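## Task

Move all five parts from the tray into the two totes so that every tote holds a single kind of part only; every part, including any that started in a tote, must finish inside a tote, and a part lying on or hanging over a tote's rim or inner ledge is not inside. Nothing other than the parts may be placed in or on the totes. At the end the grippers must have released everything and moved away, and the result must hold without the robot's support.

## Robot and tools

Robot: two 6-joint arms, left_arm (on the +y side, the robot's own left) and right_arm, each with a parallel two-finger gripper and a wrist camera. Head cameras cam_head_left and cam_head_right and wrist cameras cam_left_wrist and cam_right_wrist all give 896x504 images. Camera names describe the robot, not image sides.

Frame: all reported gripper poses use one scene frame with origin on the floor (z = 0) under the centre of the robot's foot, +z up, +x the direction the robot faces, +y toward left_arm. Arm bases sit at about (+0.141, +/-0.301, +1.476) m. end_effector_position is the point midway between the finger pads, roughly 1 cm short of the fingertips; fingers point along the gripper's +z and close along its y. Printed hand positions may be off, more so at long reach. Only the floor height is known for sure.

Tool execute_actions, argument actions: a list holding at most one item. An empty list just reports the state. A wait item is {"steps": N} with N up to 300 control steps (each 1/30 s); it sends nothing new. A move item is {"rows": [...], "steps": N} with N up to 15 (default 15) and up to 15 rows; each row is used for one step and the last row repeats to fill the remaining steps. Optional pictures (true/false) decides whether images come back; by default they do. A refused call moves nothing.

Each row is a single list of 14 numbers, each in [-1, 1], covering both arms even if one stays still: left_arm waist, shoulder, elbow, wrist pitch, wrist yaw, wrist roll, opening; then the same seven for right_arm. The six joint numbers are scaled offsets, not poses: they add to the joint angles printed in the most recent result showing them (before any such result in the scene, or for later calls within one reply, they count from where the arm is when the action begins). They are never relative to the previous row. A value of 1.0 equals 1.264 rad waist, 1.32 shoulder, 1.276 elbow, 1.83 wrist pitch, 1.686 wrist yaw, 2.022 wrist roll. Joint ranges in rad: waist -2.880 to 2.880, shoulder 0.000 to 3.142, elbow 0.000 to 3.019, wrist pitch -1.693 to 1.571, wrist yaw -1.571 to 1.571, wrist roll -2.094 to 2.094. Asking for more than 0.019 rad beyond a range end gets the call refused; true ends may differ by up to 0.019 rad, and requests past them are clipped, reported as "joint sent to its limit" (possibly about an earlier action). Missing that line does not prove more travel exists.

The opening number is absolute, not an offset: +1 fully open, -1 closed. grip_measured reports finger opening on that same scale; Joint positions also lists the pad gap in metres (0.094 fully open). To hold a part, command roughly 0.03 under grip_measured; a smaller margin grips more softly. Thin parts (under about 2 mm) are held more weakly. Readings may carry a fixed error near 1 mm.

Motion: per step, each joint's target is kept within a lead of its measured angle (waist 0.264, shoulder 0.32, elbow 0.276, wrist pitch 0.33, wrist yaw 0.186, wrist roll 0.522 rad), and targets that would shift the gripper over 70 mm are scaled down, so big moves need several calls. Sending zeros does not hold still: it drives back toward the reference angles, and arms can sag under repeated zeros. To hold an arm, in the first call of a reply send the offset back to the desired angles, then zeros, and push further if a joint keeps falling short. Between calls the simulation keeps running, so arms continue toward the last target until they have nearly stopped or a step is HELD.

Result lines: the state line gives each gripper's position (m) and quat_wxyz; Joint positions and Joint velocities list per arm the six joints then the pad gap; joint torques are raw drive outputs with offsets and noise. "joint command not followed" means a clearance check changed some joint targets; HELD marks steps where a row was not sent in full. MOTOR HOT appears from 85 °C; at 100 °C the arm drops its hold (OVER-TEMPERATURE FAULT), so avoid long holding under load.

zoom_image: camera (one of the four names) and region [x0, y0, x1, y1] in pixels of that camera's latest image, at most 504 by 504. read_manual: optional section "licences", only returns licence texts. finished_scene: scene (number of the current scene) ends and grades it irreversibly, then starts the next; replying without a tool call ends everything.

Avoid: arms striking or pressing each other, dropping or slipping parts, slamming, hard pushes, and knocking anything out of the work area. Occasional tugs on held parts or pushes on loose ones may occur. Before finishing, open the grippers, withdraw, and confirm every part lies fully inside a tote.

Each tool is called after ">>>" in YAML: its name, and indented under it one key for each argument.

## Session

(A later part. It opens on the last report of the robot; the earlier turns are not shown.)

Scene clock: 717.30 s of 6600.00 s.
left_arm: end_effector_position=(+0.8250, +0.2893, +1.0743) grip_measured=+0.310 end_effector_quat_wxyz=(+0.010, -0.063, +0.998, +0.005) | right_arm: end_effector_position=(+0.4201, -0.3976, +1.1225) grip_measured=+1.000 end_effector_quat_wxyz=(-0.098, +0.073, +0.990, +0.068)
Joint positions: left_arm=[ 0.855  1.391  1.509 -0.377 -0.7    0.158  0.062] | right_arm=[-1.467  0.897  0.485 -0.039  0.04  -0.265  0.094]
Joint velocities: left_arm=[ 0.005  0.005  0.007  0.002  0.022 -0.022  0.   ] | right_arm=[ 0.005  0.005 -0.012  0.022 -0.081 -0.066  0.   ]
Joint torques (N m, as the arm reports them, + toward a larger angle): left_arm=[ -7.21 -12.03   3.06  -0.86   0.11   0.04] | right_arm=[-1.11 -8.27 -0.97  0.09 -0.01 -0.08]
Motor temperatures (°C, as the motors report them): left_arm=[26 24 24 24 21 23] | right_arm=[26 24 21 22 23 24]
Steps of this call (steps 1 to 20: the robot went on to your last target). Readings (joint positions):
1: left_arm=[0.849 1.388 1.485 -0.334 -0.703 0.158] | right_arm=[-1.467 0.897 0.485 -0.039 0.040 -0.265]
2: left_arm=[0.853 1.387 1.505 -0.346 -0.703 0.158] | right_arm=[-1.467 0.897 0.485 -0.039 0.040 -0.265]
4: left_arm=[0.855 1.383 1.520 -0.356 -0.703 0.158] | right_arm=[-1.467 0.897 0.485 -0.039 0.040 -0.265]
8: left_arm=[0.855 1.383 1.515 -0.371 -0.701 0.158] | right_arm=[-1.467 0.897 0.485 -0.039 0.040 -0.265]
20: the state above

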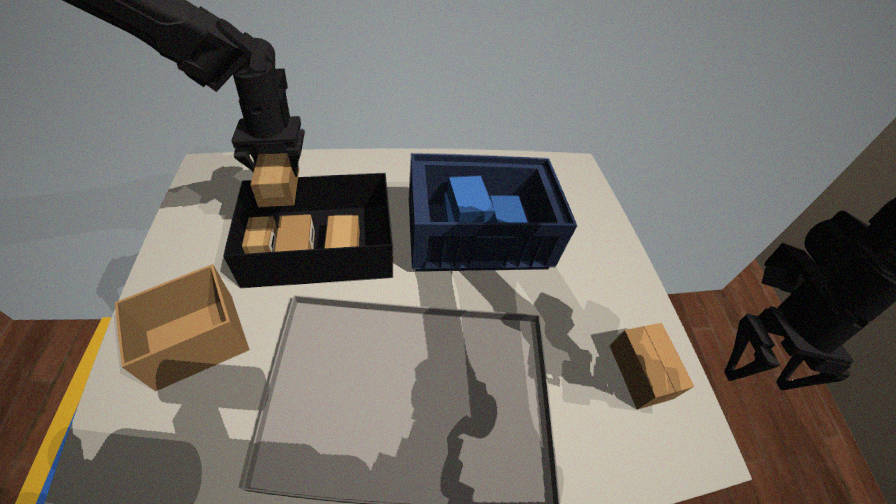

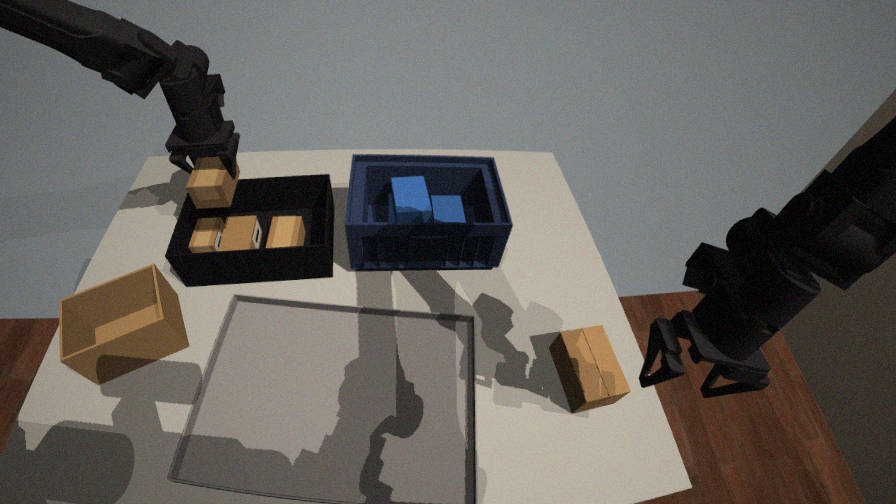

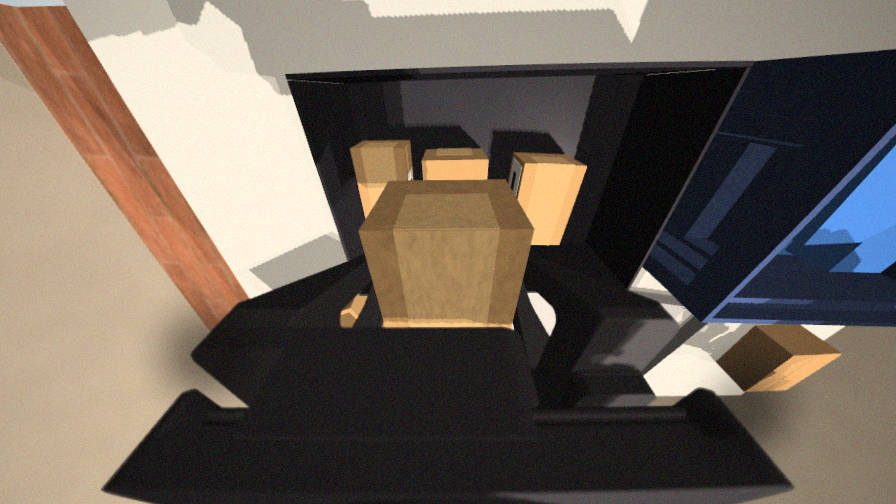

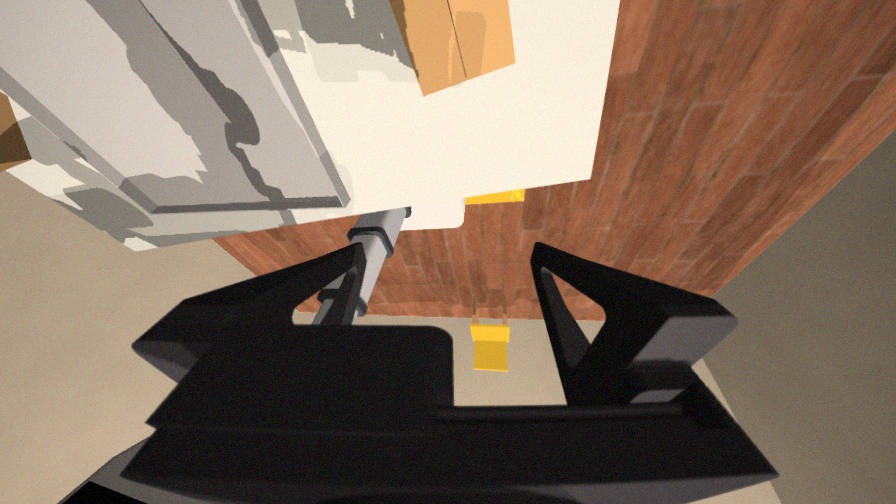

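>>> execute_actions:
  actions:
    - {"rows":[[0.016,0.016,0.004,0.005,0.006,0.003,0.27,0,0,0,0,0,0,1],[0.023,0.027,0.01,0.009,0.012,0.005,0.27,0,0,0,0,0,0,1],[0.03,0.037,0.017,0.013,0.018,0.007,0.27,0,0,0,0,0,0,1],[0.037,0.047,0.025,0.017,0.024,0.009,0.27,0,0,0,0,0,0,1],[0.044,0.057,0.033,0.021,0.03,0.011,0.27,0,0,0,0,0,0,1],[0.051,0.067,0.041,0.025,0.036,0.013,0.27,0,0,0,0,0,0,1],[0.058,0.077,0.049,0.029,0.042,0.016,0.27,0,0,0,0,0,0,1],[0.065,0.087,0.057,0.033,0.048,0.019,0.27,0,0,0,0,0,0,1],[0.072,0.097,0.065,0.036,0.054,0.022,0.27,0,0,0,0,0,0,1],[0.079,0.106,0.073,0.039,0.059,0.024,0.27,0,0,0,0,0,0,1],[0.086,0.114,0.081,0.042,0.064,0.026,0.27,0,0,0,0,0,0,1]],"steps":15}
  pictures: false

>>> execute_actions:
  actions:
    - {"steps":15}

Scene clock: 722.13 s of 6600.00 s.
left_arm: end_effector_position=(+0.8015, +0.2797, +0.9849) grip_measured=+0.310 end_effector_quat_wxyz=(-0.007, -0.052, +0.999, -0.002) | right_arm: end_effector_position=(+0.4201, -0.3976, +1.1225) grip_measured=+1.000 end_effector_quat_wxyz=(-0.098, +0.073, +0.990, +0.068)
Joint positions: left_arm=[ 0.959  1.555  1.591 -0.32  -0.595  0.188  0.062] | right_arm=[-1.467  0.897  0.485 -0.039  0.04  -0.265  0.094]
Joint velocities: left_arm=[ 0.103  0.181 -0.022 -0.007  0.037  0.051  0.001] | right_arm=[ 0.005 -0.005  0.012 -0.012  0.051 -0.007  0.   ]
Joint torques (N m, as the arm reports them, + toward a larger angle): left_arm=[ -8.2  -14.56   4.37   0.62   0.17   0.05] | right_arm=[-1.1  -8.26 -0.97  0.07  0.   -0.09]
Motor temperatures (°C, as the motors report them): left_arm=[26 24 24 24 21 23] | right_arm=[26 24 21 22 23 24]
Steps of this call (steps 1 to 15: the robot went on to your last target; steps 16 to 90: nothing new was sent; then 1.33 s passed at rest; steps 91 to 105: all 15 steps of this action). Readings (joint positions):
91: left_arm=[0.856 1.392 1.509 -0.377 -0.697 0.158] | right_arm=[-1.467 0.897 0.485 -0.039 0.040 -0.265]
92: left_arm=[0.857 1.393 1.509 -0.377 -0.690 0.158] | right_arm=[-1.467 0.897 0.485 -0.039 0.040 -0.265]
94: left_arm=[0.864 1.403 1.513 -0.373 -0.671 0.158] | right_arm=[-1.467 0.897 0.485 -0.039 0.040 -0.265]
98: left_arm=[0.898 1.458 1.549 -0.349 -0.630 0.166] | right_arm=[-1.467 0.897 0.485 -0.039 0.040 -0.265]
105: the state above

Scene clock: 722.63 s of 6600.00 s.
left_arm: end_effector_position=(+0.7999, +0.2788, +0.9811) grip_measured=+0.310 end_effector_quat_wxyz=(-0.009, -0.048, +0.999, -0.001) | right_arm: end_effector_position=(+0.4201, -0.3976, +1.1225) grip_measured=+1.000 end_effector_quat_wxyz=(-0.098, +0.073, +0.990, +0.068)
Joint positions: left_arm=[ 0.962  1.563  1.595 -0.32  -0.594  0.194  0.062] | right_arm=[-1.467  0.897  0.485 -0.039  0.04  -0.265  0.094]
Joint velocities: left_arm=[ 0.005  0.005 -0.007 -0.002 -0.037  0.051  0.   ] | right_arm=[-0.015 -0.015  0.017 -0.007 -0.007 -0.022  0.   ]
Joint torques (N m, as the arm reports them, + toward a larger angle): left_arm=[ -8.17 -14.28   3.94   0.6    0.09   0.03] | right_arm=[-1.08 -8.11 -0.95  0.1   0.01 -0.08]
Motor temperatures (°C, as the motors report them): left_arm=[26 24 24 24 21 23] | right_arm=[26 24 21 22 23 24]
Steps of this call (steps 1 to 15: the robot went on to your last target). Readings (joint positions):
1: left_arm=[0.962 1.560 1.591 -0.320 -0.595 0.189] | right_arm=[-1.467 0.897 0.485 -0.039 0.040 -0.265]
2: left_arm=[0.962 1.563 1.591 -0.320 -0.595 0.190] | right_arm=[-1.467 0.897 0.485 -0.039 0.040 -0.265]
4: left_arm=[0.962 1.563 1.591 -0.320 -0.594 0.192] | right_arm=[-1.467 0.897 0.485 -0.039 0.040 -0.265]
8: left_arm=[0.962 1.563 1.595 -0.320 -0.594 0.193] | right_arm=[-1.467 0.897 0.485 -0.039 0.040 -0.265]
15: the state above
All arms were judged still, so your last target was given up. Only a new action makes them travel on or press farther. Fingers that are still opening or closing keep moving.

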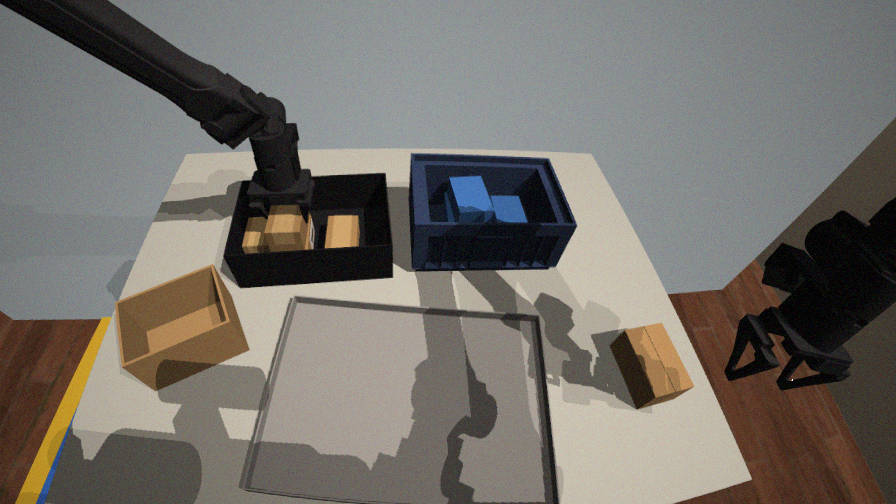

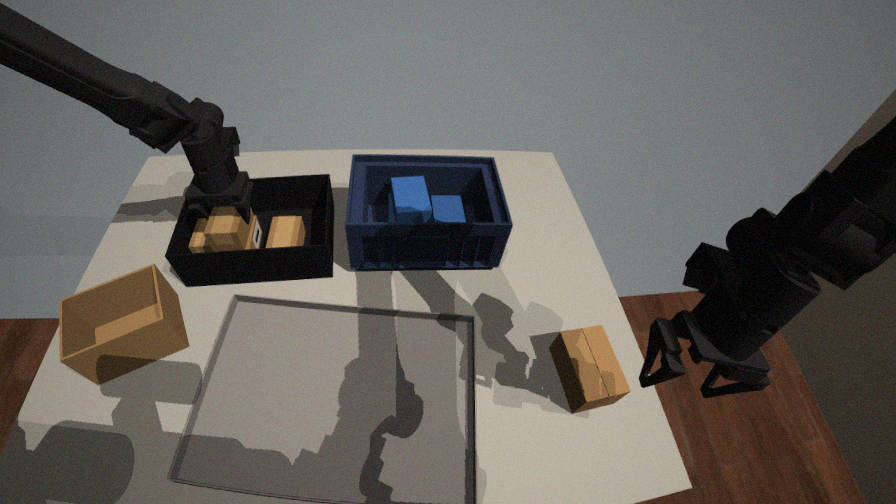

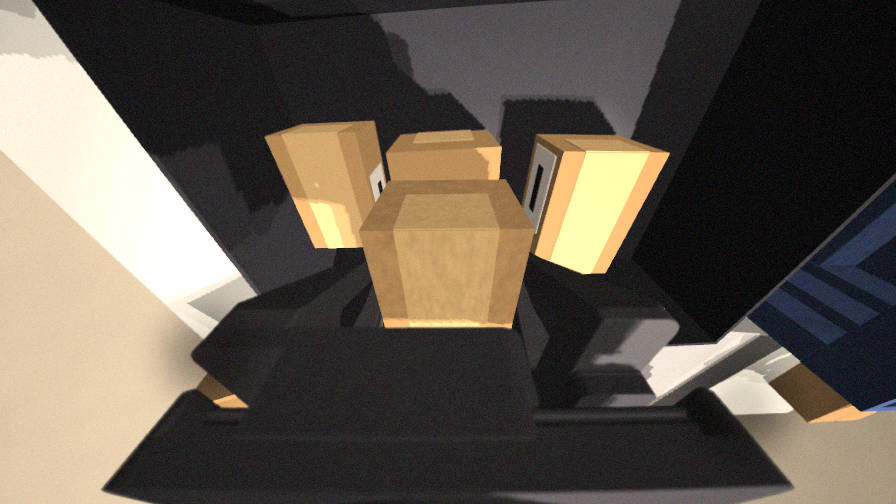

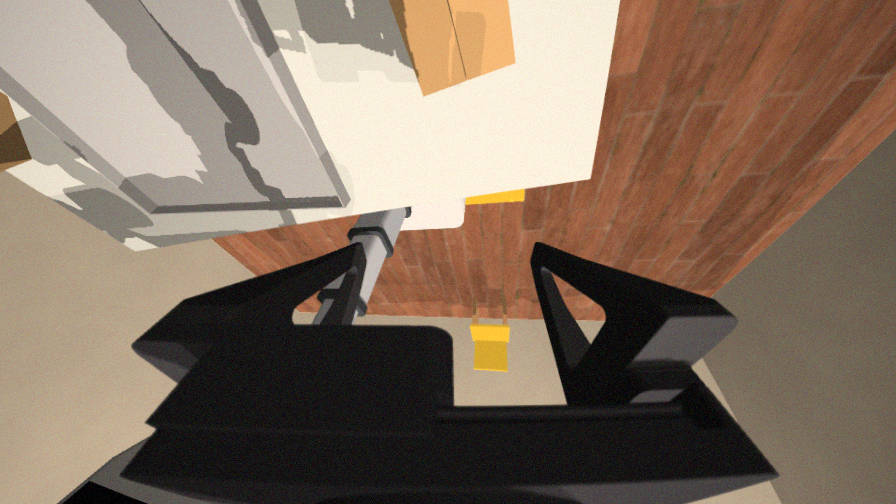

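>>> execute_actions:
  actions:
    - {"rows":[[0.002,0,0.016,0,0.002,0.002,0.27,0,0,0,0,0,0,1],[0.004,0,0.028,0,0.003,0.003,0.27,0,0,0,0,0,0,1],[0.008,0.004,0.036,0,0.004,0.004,0.27,0,0,0,0,0,0,1],[0.012,0.009,0.043,0,0.005,0.005,0.27,0,0,0,0,0,0,1],[0.015,0.014,0.049,0,0.006,0.006,0.27,0,0,0,0,0,0,1],[0.017,0.018,0.054,0,0.007,0.007,0.27,0,0,0,0,0,0,1],[0.018,0.021,0.058,0,0.008,0.008,0.27,0,0,0,0,0,0,1]],"steps":15}

Scene clock: 726.70 s of 6600.00 s.
left_arm: end_effector_position=(+0.8213, +0.2869, +0.9762) grip_measured=+0.310 end_effector_quat_wxyz=(+0.007, -0.059, +0.998, +0.001) | right_arm: end_effector_position=(+0.4201, -0.3976, +1.1225) grip_measured=+1.000 end_effector_quat_wxyz=(-0.098, +0.073, +0.990, +0.068)
Joint positions: left_arm=[ 0.97   1.583  1.654 -0.32  -0.582  0.195  0.062] | right_arm=[-1.467  0.897  0.485 -0.039  0.04  -0.265  0.094]
Joint velocities: left_arm=[ 0.005 -0.005 -0.012 -0.007 -0.037 -0.007  0.   ] | right_arm=[-0.005 -0.005 -0.007 -0.017  0.007  0.007  0.   ]
Joint torques (N m, as the arm reports them, + toward a larger angle): left_arm=[ -7.19 -13.06   4.21  -0.14   0.13   0.04] | right_arm=[-1.32 -8.17 -0.94  0.12 -0.01 -0.09]
Motor temperatures (°C, as the motors report them): left_arm=[25 25 24 24 21 23] | right_arm=[26 24 21 22 23 24]
Steps of this call (steps 1 to 90: nothing new was sent; then 0.57 s passed at rest; steps 91 to 105: all 15 steps of this action). Readings (joint positions):
91: left_arm=[0.962 1.563 1.595 -0.320 -0.593 0.195] | right_arm=[-1.467 0.897 0.485 -0.039 0.040 -0.265]
92: left_arm=[0.962 1.563 1.597 -0.320 -0.592 0.195] | right_arm=[-1.467 0.897 0.485 -0.039 0.040 -0.265]
94: left_arm=[0.962 1.566 1.606 -0.320 -0.589 0.195] | right_arm=[-1.467 0.897 0.485 -0.039 0.040 -0.265]
98: left_arm=[0.964 1.579 1.644 -0.320 -0.583 0.195] | right_arm=[-1.467 0.897 0.485 -0.039 0.040 -0.265]
105: the state above

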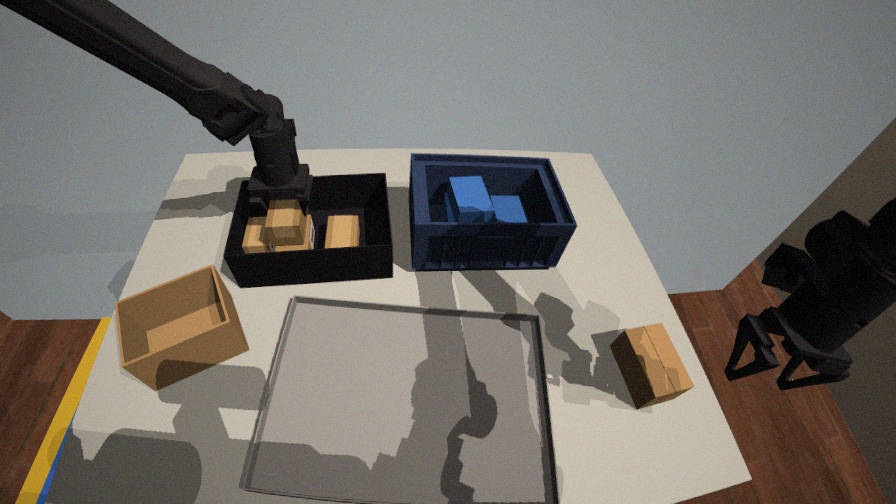

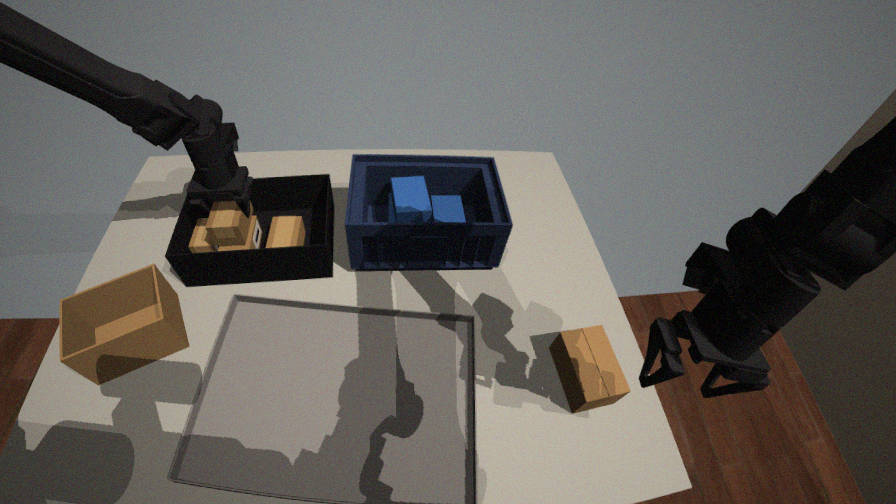

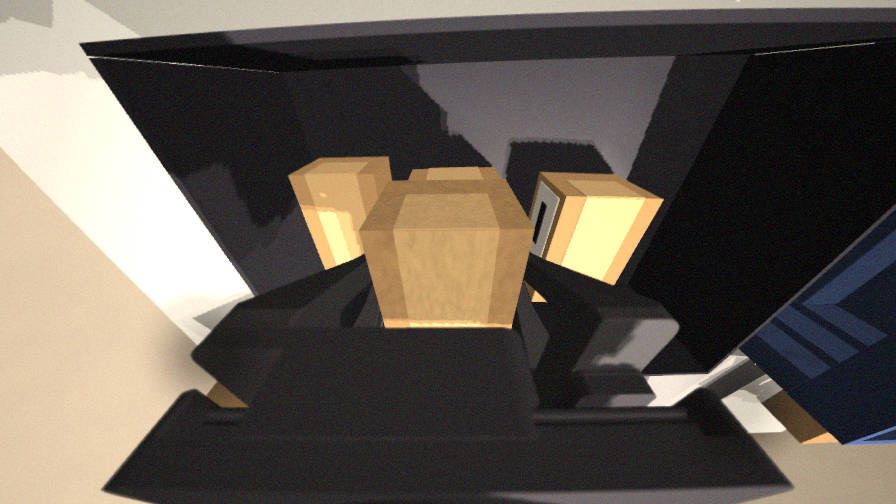

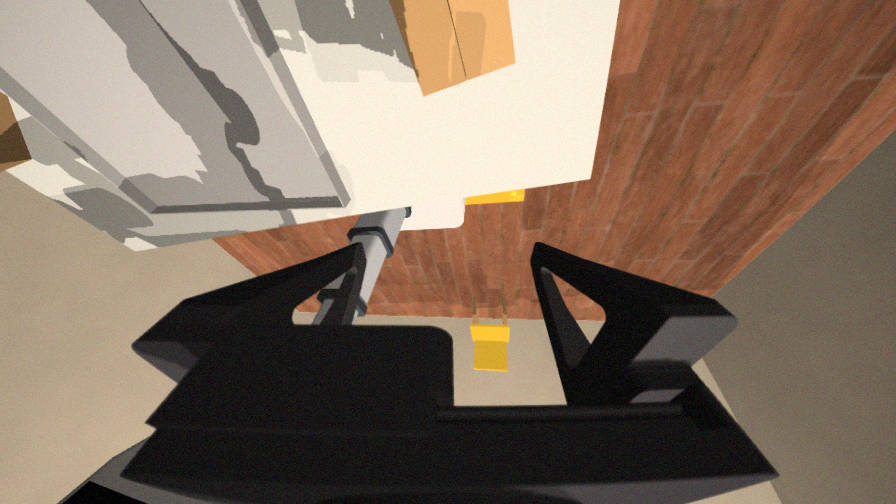

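>>> execute_actions:
  actions: []

Scene clock: 730.10 s of 6600.00 s.
left_arm: end_effector_position=(+0.8206, +0.2862, +0.9755) grip_measured=+0.310 end_effector_quat_wxyz=(+0.006, -0.059, +0.998, +0.001) | right_arm: end_effector_position=(+0.4201, -0.3976, +1.1225) grip_measured=+1.000 end_effector_quat_wxyz=(-0.098, +0.073, +0.990, +0.068)
Joint positions: left_arm=[ 0.97   1.584  1.654 -0.32  -0.582  0.195  0.062] | right_arm=[-1.467  0.897  0.485 -0.039  0.04  -0.265  0.094]
Joint velocities: left_arm=[ 0.005 -0.015 -0.012  0.002 -0.022 -0.081  0.   ] | right_arm=[-0.005 -0.005  0.007 -0.002  0.022 -0.007  0.   ]
Joint torques (N m, as the arm reports them, + toward a larger angle): left_arm=[ -7.17 -12.93   4.12  -0.12   0.12   0.04] | right_arm=[-1.35 -8.18 -0.99  0.1   0.   -0.08]
Motor temperatures (°C, as the motors report them): left_arm=[25 25 24 24 21 23] | right_arm=[26 24 21 22 23 24]
Steps of this call (steps 1 to 15: the robot went on to your last target; steps 16 to 90: nothing new was sent; then 0.40 s passed at rest). Readings (joint positions):
1: left_arm=[0.970 1.583 1.654 -0.320 -0.582 0.195] | right_arm=[-1.467 0.897 0.485 -0.039 0.040 -0.265]
2: left_arm=[0.970 1.583 1.654 -0.320 -0.582 0.195] | right_arm=[-1.467 0.897 0.485 -0.039 0.040 -0.265]
4: left_arm=[0.970 1.584 1.654 -0.320 -0.582 0.195] | right_arm=[-1.467 0.897 0.485 -0.039 0.040 -0.265]
8: left_arm=[0.970 1.584 1.654 -0.320 -0.582 0.195] | right_arm=[-1.467 0.897 0.485 -0.039 0.040 -0.265]
90: the state above
All arms were judged still, so your last target was given up. Only a new action makes them travel on or press farther. Fingers that are still opening or closing keep moving.

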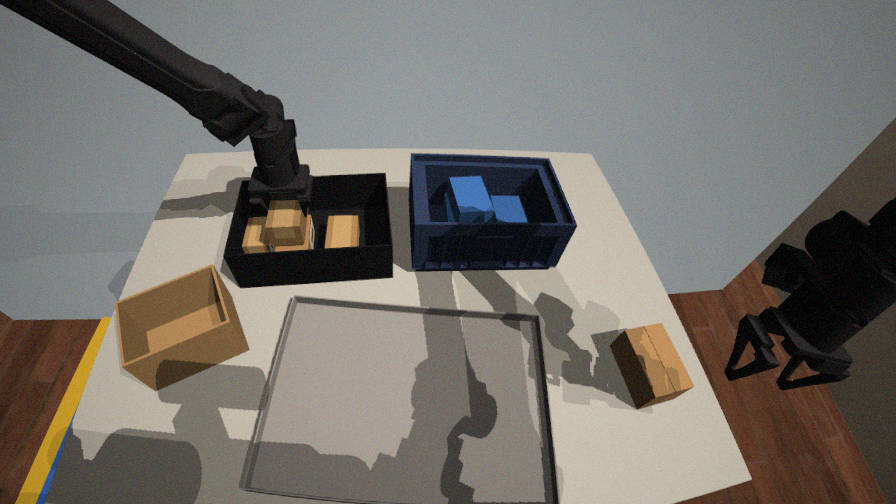

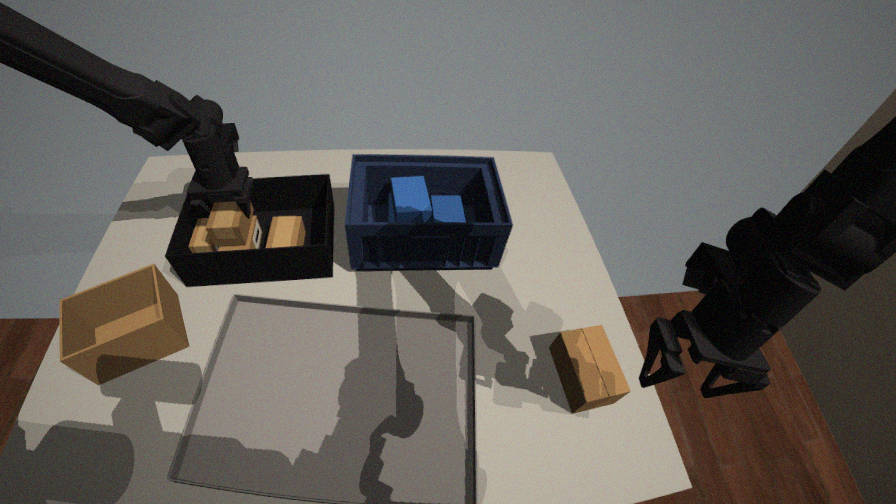

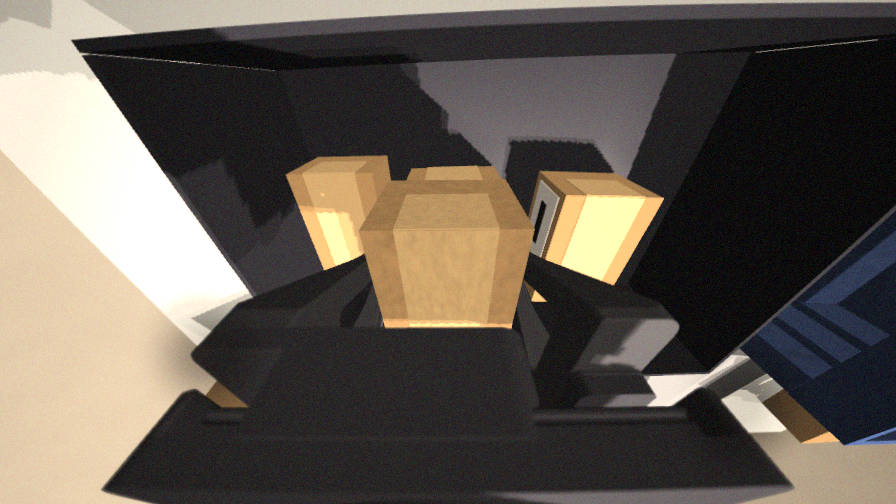

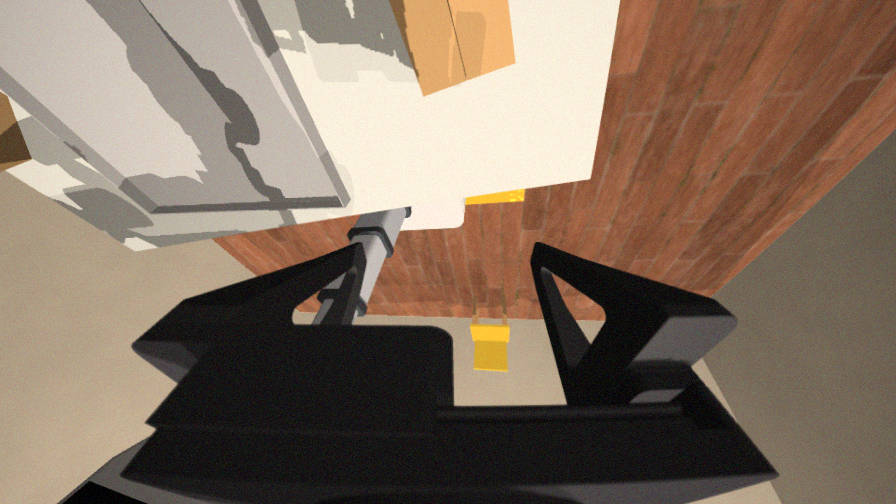

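>>> zoom_image:
  camera: "cam_head_left"
  region: [210, 140, 420, 300]

Region (210, 140, 420, 300) of cam_head_left's 896x504 image, scaled by 2.400, with more detail than that image has; it fills the top 384 rows of this view, and the rest is white.

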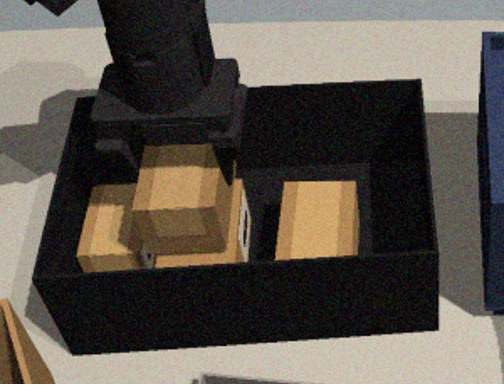

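>>> execute_actions:
  actions:
    - {"rows": [[0.015,0.008,0,0,0,0,0.27,0,0,0,0,0,0,1],[0.015,0.012,0.003,0,0,0.004,0.27,0,0,0,0,0,0,1],[0.012,0.015,0.004,0.001,0,0.004,0.27,0,0,0,0,0,0,1]], "steps": 12}

Scene clock: 734.13 s of 6600.00 s.
left_arm: end_effector_position=(+0.8133, +0.2798, +0.9685) grip_measured=+0.310 end_effector_quat_wxyz=(-0.001, -0.054, +0.999, -0.001) | right_arm: end_effector_position=(+0.4201, -0.3976, +1.1225) grip_measured=+1.000 end_effector_quat_wxyz=(-0.098, +0.073, +0.990, +0.068)
Joint positions: left_arm=[ 0.971  1.6    1.654 -0.32  -0.583  0.195  0.062] | right_arm=[-1.467  0.897  0.485 -0.039  0.04  -0.265  0.094]
Joint velocities: left_arm=[ 0.015 -0.005 -0.012 -0.002 -0.007 -0.037  0.001] | right_arm=[-0.005  0.005 -0.012 -0.022  0.022  0.007  0.   ]
Joint torques (N m, as the arm reports them, + toward a larger angle): left_arm=[ -7.36 -13.01   3.11  -0.12   0.07  -0.06] | right_arm=[-1.21 -8.12 -0.97  0.11 -0.01 -0.08]
Motor temperatures (°C, as the motors report them): left_arm=[25 25 24 24 21 23] | right_arm=[26 24 21 22 23 24]
Steps of this call (steps 1 to 90: nothing new was sent; then 0.63 s passed at rest; steps 91 to 102: all 12 steps of this action). Readings (joint positions):
91: left_arm=[0.970 1.584 1.654 -0.320 -0.582 0.195] | right_arm=[-1.467 0.897 0.485 -0.039 0.040 -0.265]
92: left_arm=[0.971 1.585 1.654 -0.320 -0.582 0.195] | right_arm=[-1.467 0.897 0.485 -0.039 0.040 -0.265]
94: left_arm=[0.971 1.587 1.654 -0.320 -0.582 0.195] | right_arm=[-1.467 0.897 0.485 -0.039 0.040 -0.265]
98: left_arm=[0.971 1.594 1.654 -0.320 -0.582 0.195] | right_arm=[-1.467 0.897 0.485 -0.039 0.040 -0.265]
102: the state above

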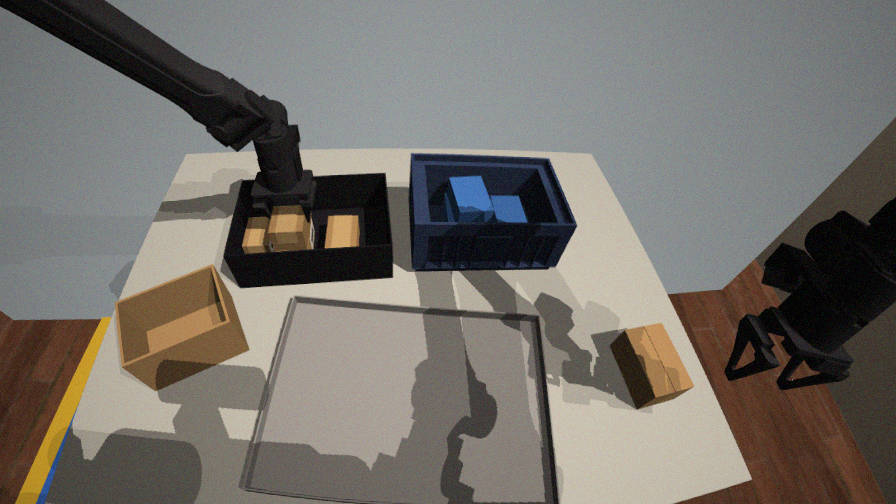

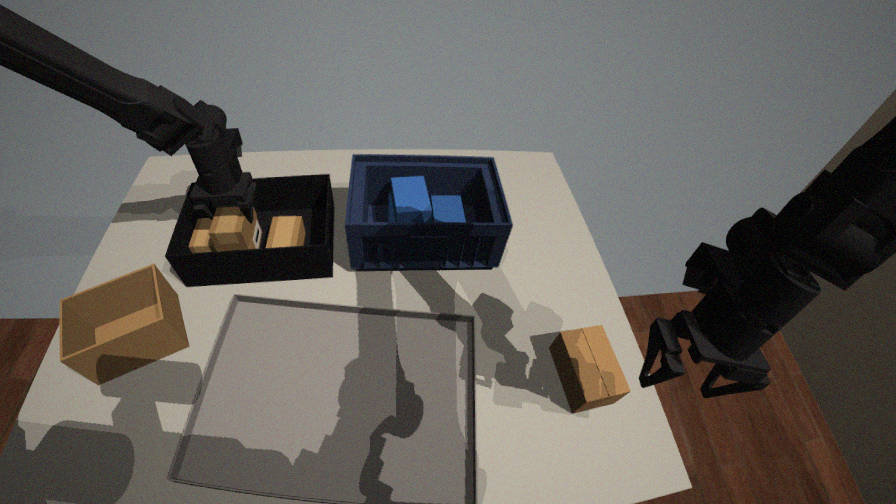

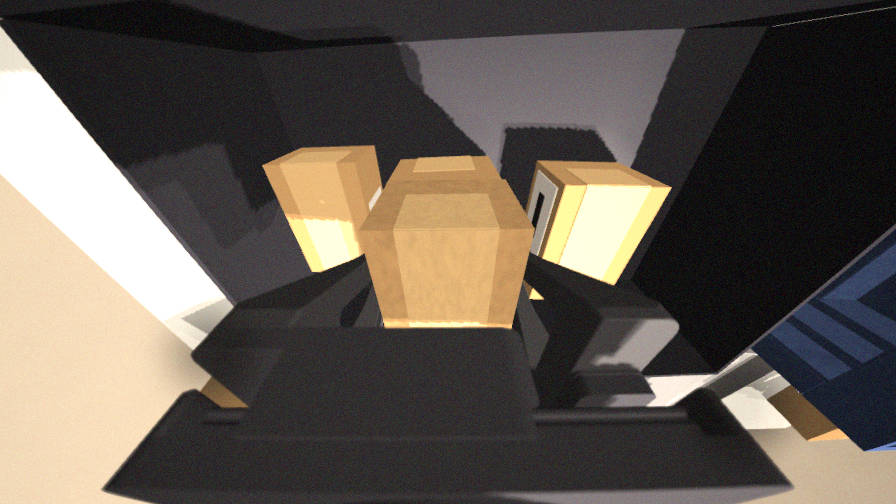

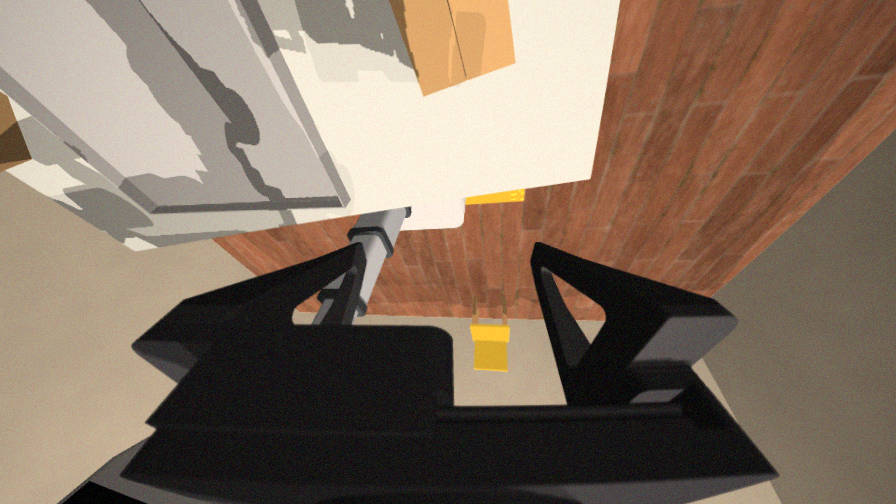

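>>> execute_actions:
  actions:
    - {"rows": [[0.02,0.002,0.006,0,0,0.004,0.27,0,0,0,0,0,0,1],[0.024,0.004,0.01,0.001,0,0.006,0.27,0,0,0,0,0,0,1],[0.024,0.005,0.012,0.002,0,0.006,0.27,0,0,0,0,0,0,1]], "steps": 12}
  pictures: false

Scene clock: 736.60 s of 6600.00 s.
left_arm: end_effector_position=(+0.8130, +0.2804, +0.9682) grip_measured=+0.310 end_effector_quat_wxyz=(-0.001, -0.054, +0.999, -0.000) | right_arm: end_effector_position=(+0.4201, -0.3976, +1.1225) grip_measured=+1.000 end_effector_quat_wxyz=(-0.098, +0.073, +0.990, +0.068)
Joint positions: left_arm=[ 0.972  1.6    1.654 -0.32  -0.583  0.195  0.062] | right_arm=[-1.467  0.897  0.485 -0.039  0.04  -0.265  0.094]
Joint velocities: left_arm=[ 0.015  0.005 -0.007 -0.002  0.007  0.051 -0.   ] | right_arm=[-0.015 -0.005 -0.007  0.007 -0.066 -0.022  0.   ]
Joint torques (N m, as the arm reports them, + toward a larger angle): left_arm=[ -6.36 -12.8    3.97   0.     0.03   0.  ] | right_arm=[-1.27 -8.32 -0.92  0.06  0.01 -0.09]
Motor temperatures (°C, as the motors report them): left_arm=[25 25 24 24 21 23] | right_arm=[26 24 21 22 23 24]
Steps of this call (steps 1 to 15: the robot went on to your last target; steps 16 to 62: nothing new was sent; steps 63 to 74: all 12 steps of this action). Readings (joint positions):
63: left_arm=[0.971 1.600 1.654 -0.320 -0.583 0.195] | right_arm=[-1.467 0.897 0.485 -0.039 0.040 -0.265]
64: left_arm=[0.972 1.600 1.654 -0.320 -0.583 0.195] | right_arm=[-1.467 0.897 0.485 -0.039 0.040 -0.265]
66: left_arm=[0.972 1.600 1.654 -0.320 -0.583 0.195] | right_arm=[-1.467 0.897 0.485 -0.039 0.040 -0.265]
70: left_arm=[0.972 1.600 1.654 -0.320 -0.583 0.195] | right_arm=[-1.467 0.897 0.485 -0.039 0.040 -0.265]
74: the state above

>>> execute_actions:
  actions:
    - {"rows": [[0.03,0.004,0.014,0.002,0,0.006,0.27,0,0,0,0,0,0,1],[0.036,0.006,0.018,0.002,0,0.006,0.27,0,0,0,0,0,0,1]], "steps": 10}

Scene clock: 738.40 s of 6600.00 s.
left_arm: end_effector_position=(+0.8128, +0.2812, +0.9677) grip_measured=+0.310 end_effector_quat_wxyz=(-0.001, -0.055, +0.999, +0.000) | right_arm: end_effector_position=(+0.4201, -0.3976, +1.1225) grip_measured=+1.000 end_effector_quat_wxyz=(-0.098, +0.073, +0.990, +0.068)
Joint positions: left_arm=[ 0.974  1.6    1.654 -0.32  -0.582  0.195  0.062] | right_arm=[-1.467  0.897  0.485 -0.039  0.04  -0.265  0.094]
Joint velocities: left_arm=[ 0.005 -0.015 -0.012 -0.002  0.007  0.007  0.   ] | right_arm=[-0.015 -0.005 -0.007 -0.017 -0.037 -0.007  0.   ]
Joint torques (N m, as the arm reports them, + toward a larger angle): left_arm=[ -5.25 -12.78   4.65  -0.02  -0.01   0.  ] | right_arm=[-1.26 -8.24 -0.96  0.13  0.   -0.09]
Motor temperatures (°C, as the motors report them): left_arm=[25 25 24 24 21 23] | right_arm=[26 24 21 22 23 24]
Steps of this call (steps 1 to 15: the robot went on to your last target; steps 16 to 44: nothing new was sent; steps 45 to 54: all 10 steps of this action). Readings (joint positions):
45: left_arm=[0.973 1.600 1.654 -0.320 -0.583 0.195] | right_arm=[-1.467 0.897 0.485 -0.039 0.040 -0.265]
46: left_arm=[0.973 1.600 1.654 -0.320 -0.582 0.195] | right_arm=[-1.467 0.897 0.485 -0.039 0.040 -0.265]
48: left_arm=[0.974 1.600 1.654 -0.320 -0.582 0.195] | right_arm=[-1.467 0.897 0.485 -0.039 0.040 -0.265]
52: left_arm=[0.974 1.600 1.654 -0.320 -0.582 0.195] | right_arm=[-1.467 0.897 0.485 -0.039 0.040 -0.265]
54: the state above

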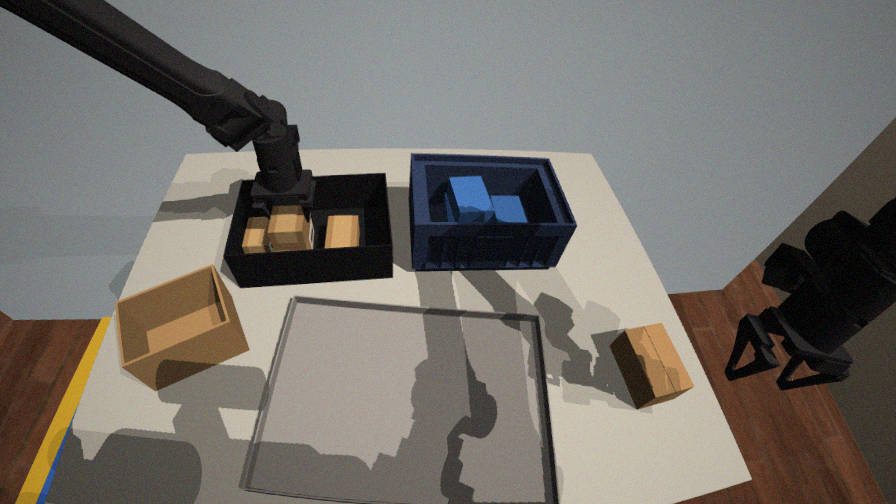

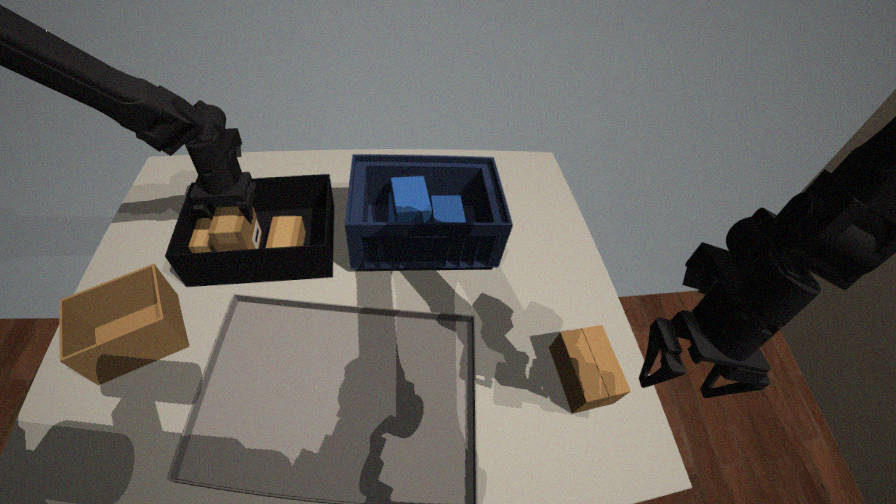

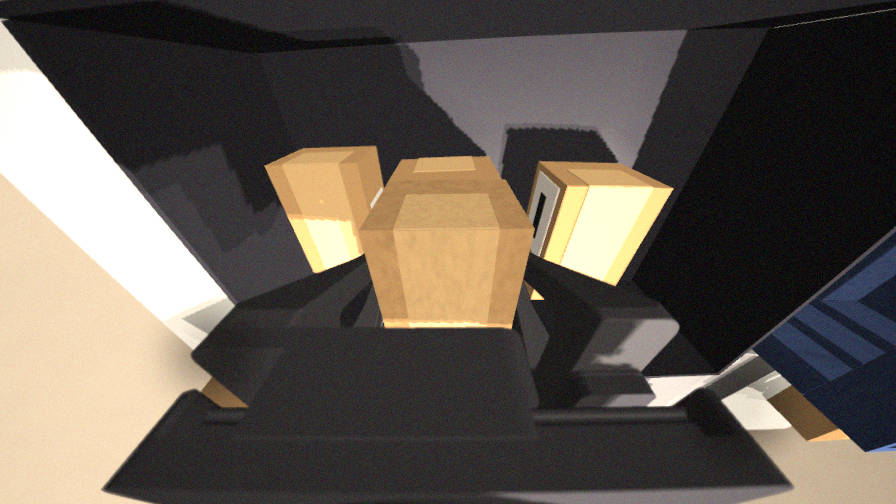

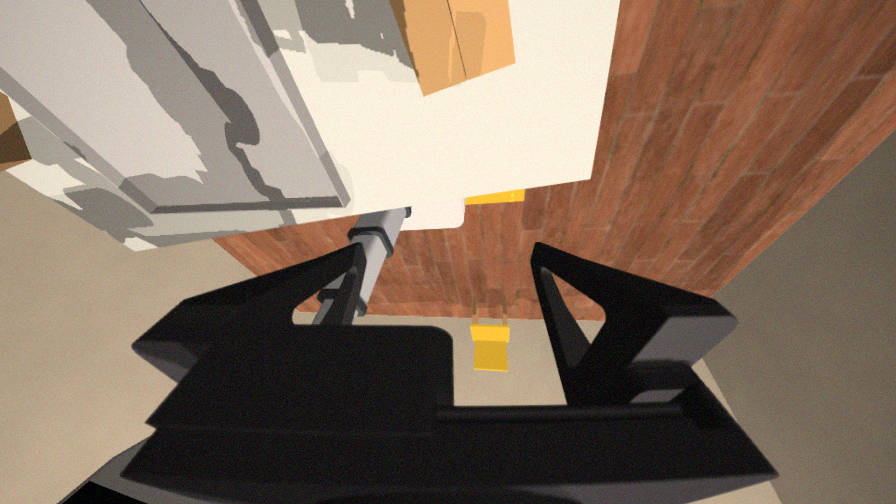

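>>> execute_actions:
  actions:
    - {"rows": [[0,0,0,0,0,0,0.29,0,0,0,0,0,0,1],[0,0,0,0,0,0,0.32,0,0,0,0,0,0,1],[0,0,0,0,0,0,0.36,0,0,0,0,0,0,1],[0,0,0,0,0,0,0.42,0,0,0,0,0,0,1],[0,0,0,0,0,0,0.5,0,0,0,0,0,0,1],[0,0,0,0,0,0,0.58,0,0,0,0,0,0,1]], "steps": 10}

Scene clock: 740.40 s of 6600.00 s.
left_arm: end_effector_position=(+0.8129, +0.2809, +0.9678) grip_measured=+0.578 end_effector_quat_wxyz=(-0.001, -0.055, +0.999, -0.000) | right_arm: end_effector_position=(+0.4201, -0.3976, +1.1225) grip_measured=+1.000 end_effector_quat_wxyz=(-0.098, +0.073, +0.990, +0.068)
Joint positions: left_arm=[ 0.973  1.6    1.654 -0.32  -0.582  0.195  0.074] | right_arm=[-1.467  0.897  0.485 -0.039  0.04  -0.265  0.094]
Joint velocities: left_arm=[-0.005 -0.015  0.002  0.017 -0.051  0.007 -0.   ] | right_arm=[-0.015 -0.005  0.002 -0.002 -0.022  0.066  0.   ]
Joint torques (N m, as the arm reports them, + toward a larger angle): left_arm=[ -8.47 -13.34   2.78  -0.17   0.02  -0.13] | right_arm=[-1.12 -8.08 -0.94  0.1   0.   -0.09]
Motor temperatures (°C, as the motors report them): left_arm=[25 25 24 24 21 23] | right_arm=[26 24 21 22 23 24]
Steps of this call (steps 1 to 15: the robot went on to your last target; steps 16 to 50: nothing new was sent; steps 51 to 60: all 10 steps of this action). Readings (joint positions):
51: left_arm=[0.973 1.600 1.654 -0.320 -0.582 0.195] | right_arm=[-1.467 0.897 0.485 -0.039 0.040 -0.265]
52: left_arm=[0.973 1.600 1.654 -0.320 -0.582 0.195] | right_arm=[-1.467 0.897 0.485 -0.039 0.040 -0.265]
54: left_arm=[0.973 1.600 1.654 -0.320 -0.582 0.195] | right_arm=[-1.467 0.897 0.485 -0.039 0.040 -0.265]
58: left_arm=[0.973 1.600 1.654 -0.320 -0.582 0.195] | right_arm=[-1.467 0.897 0.485 -0.039 0.040 -0.265]
60: the state above

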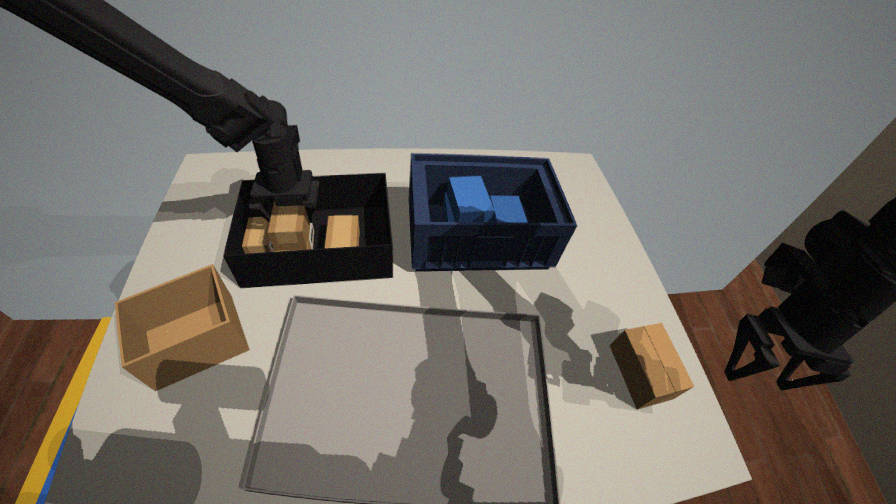

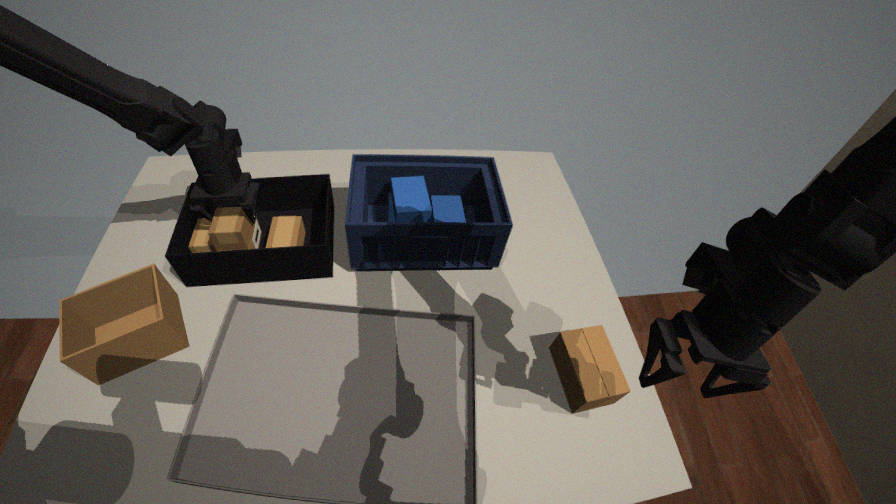

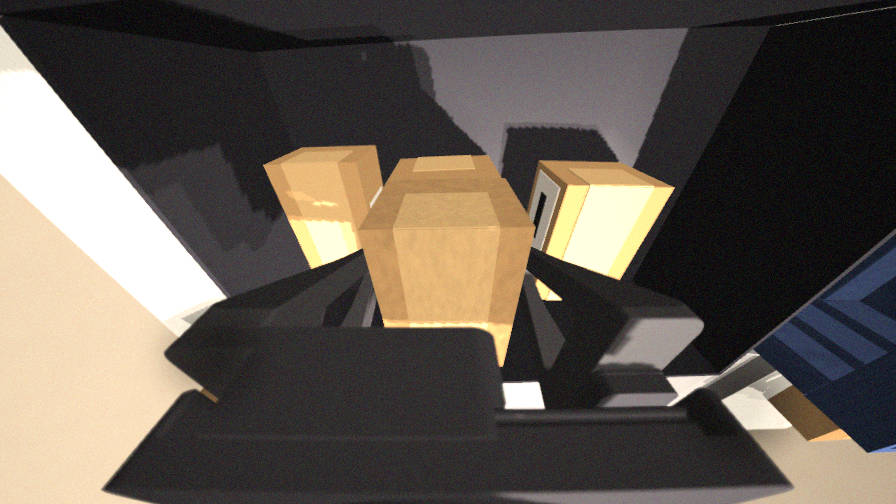

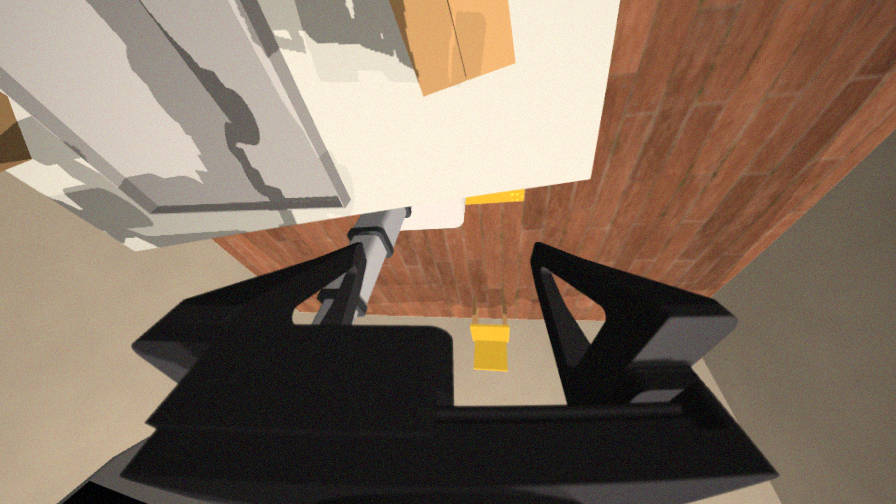

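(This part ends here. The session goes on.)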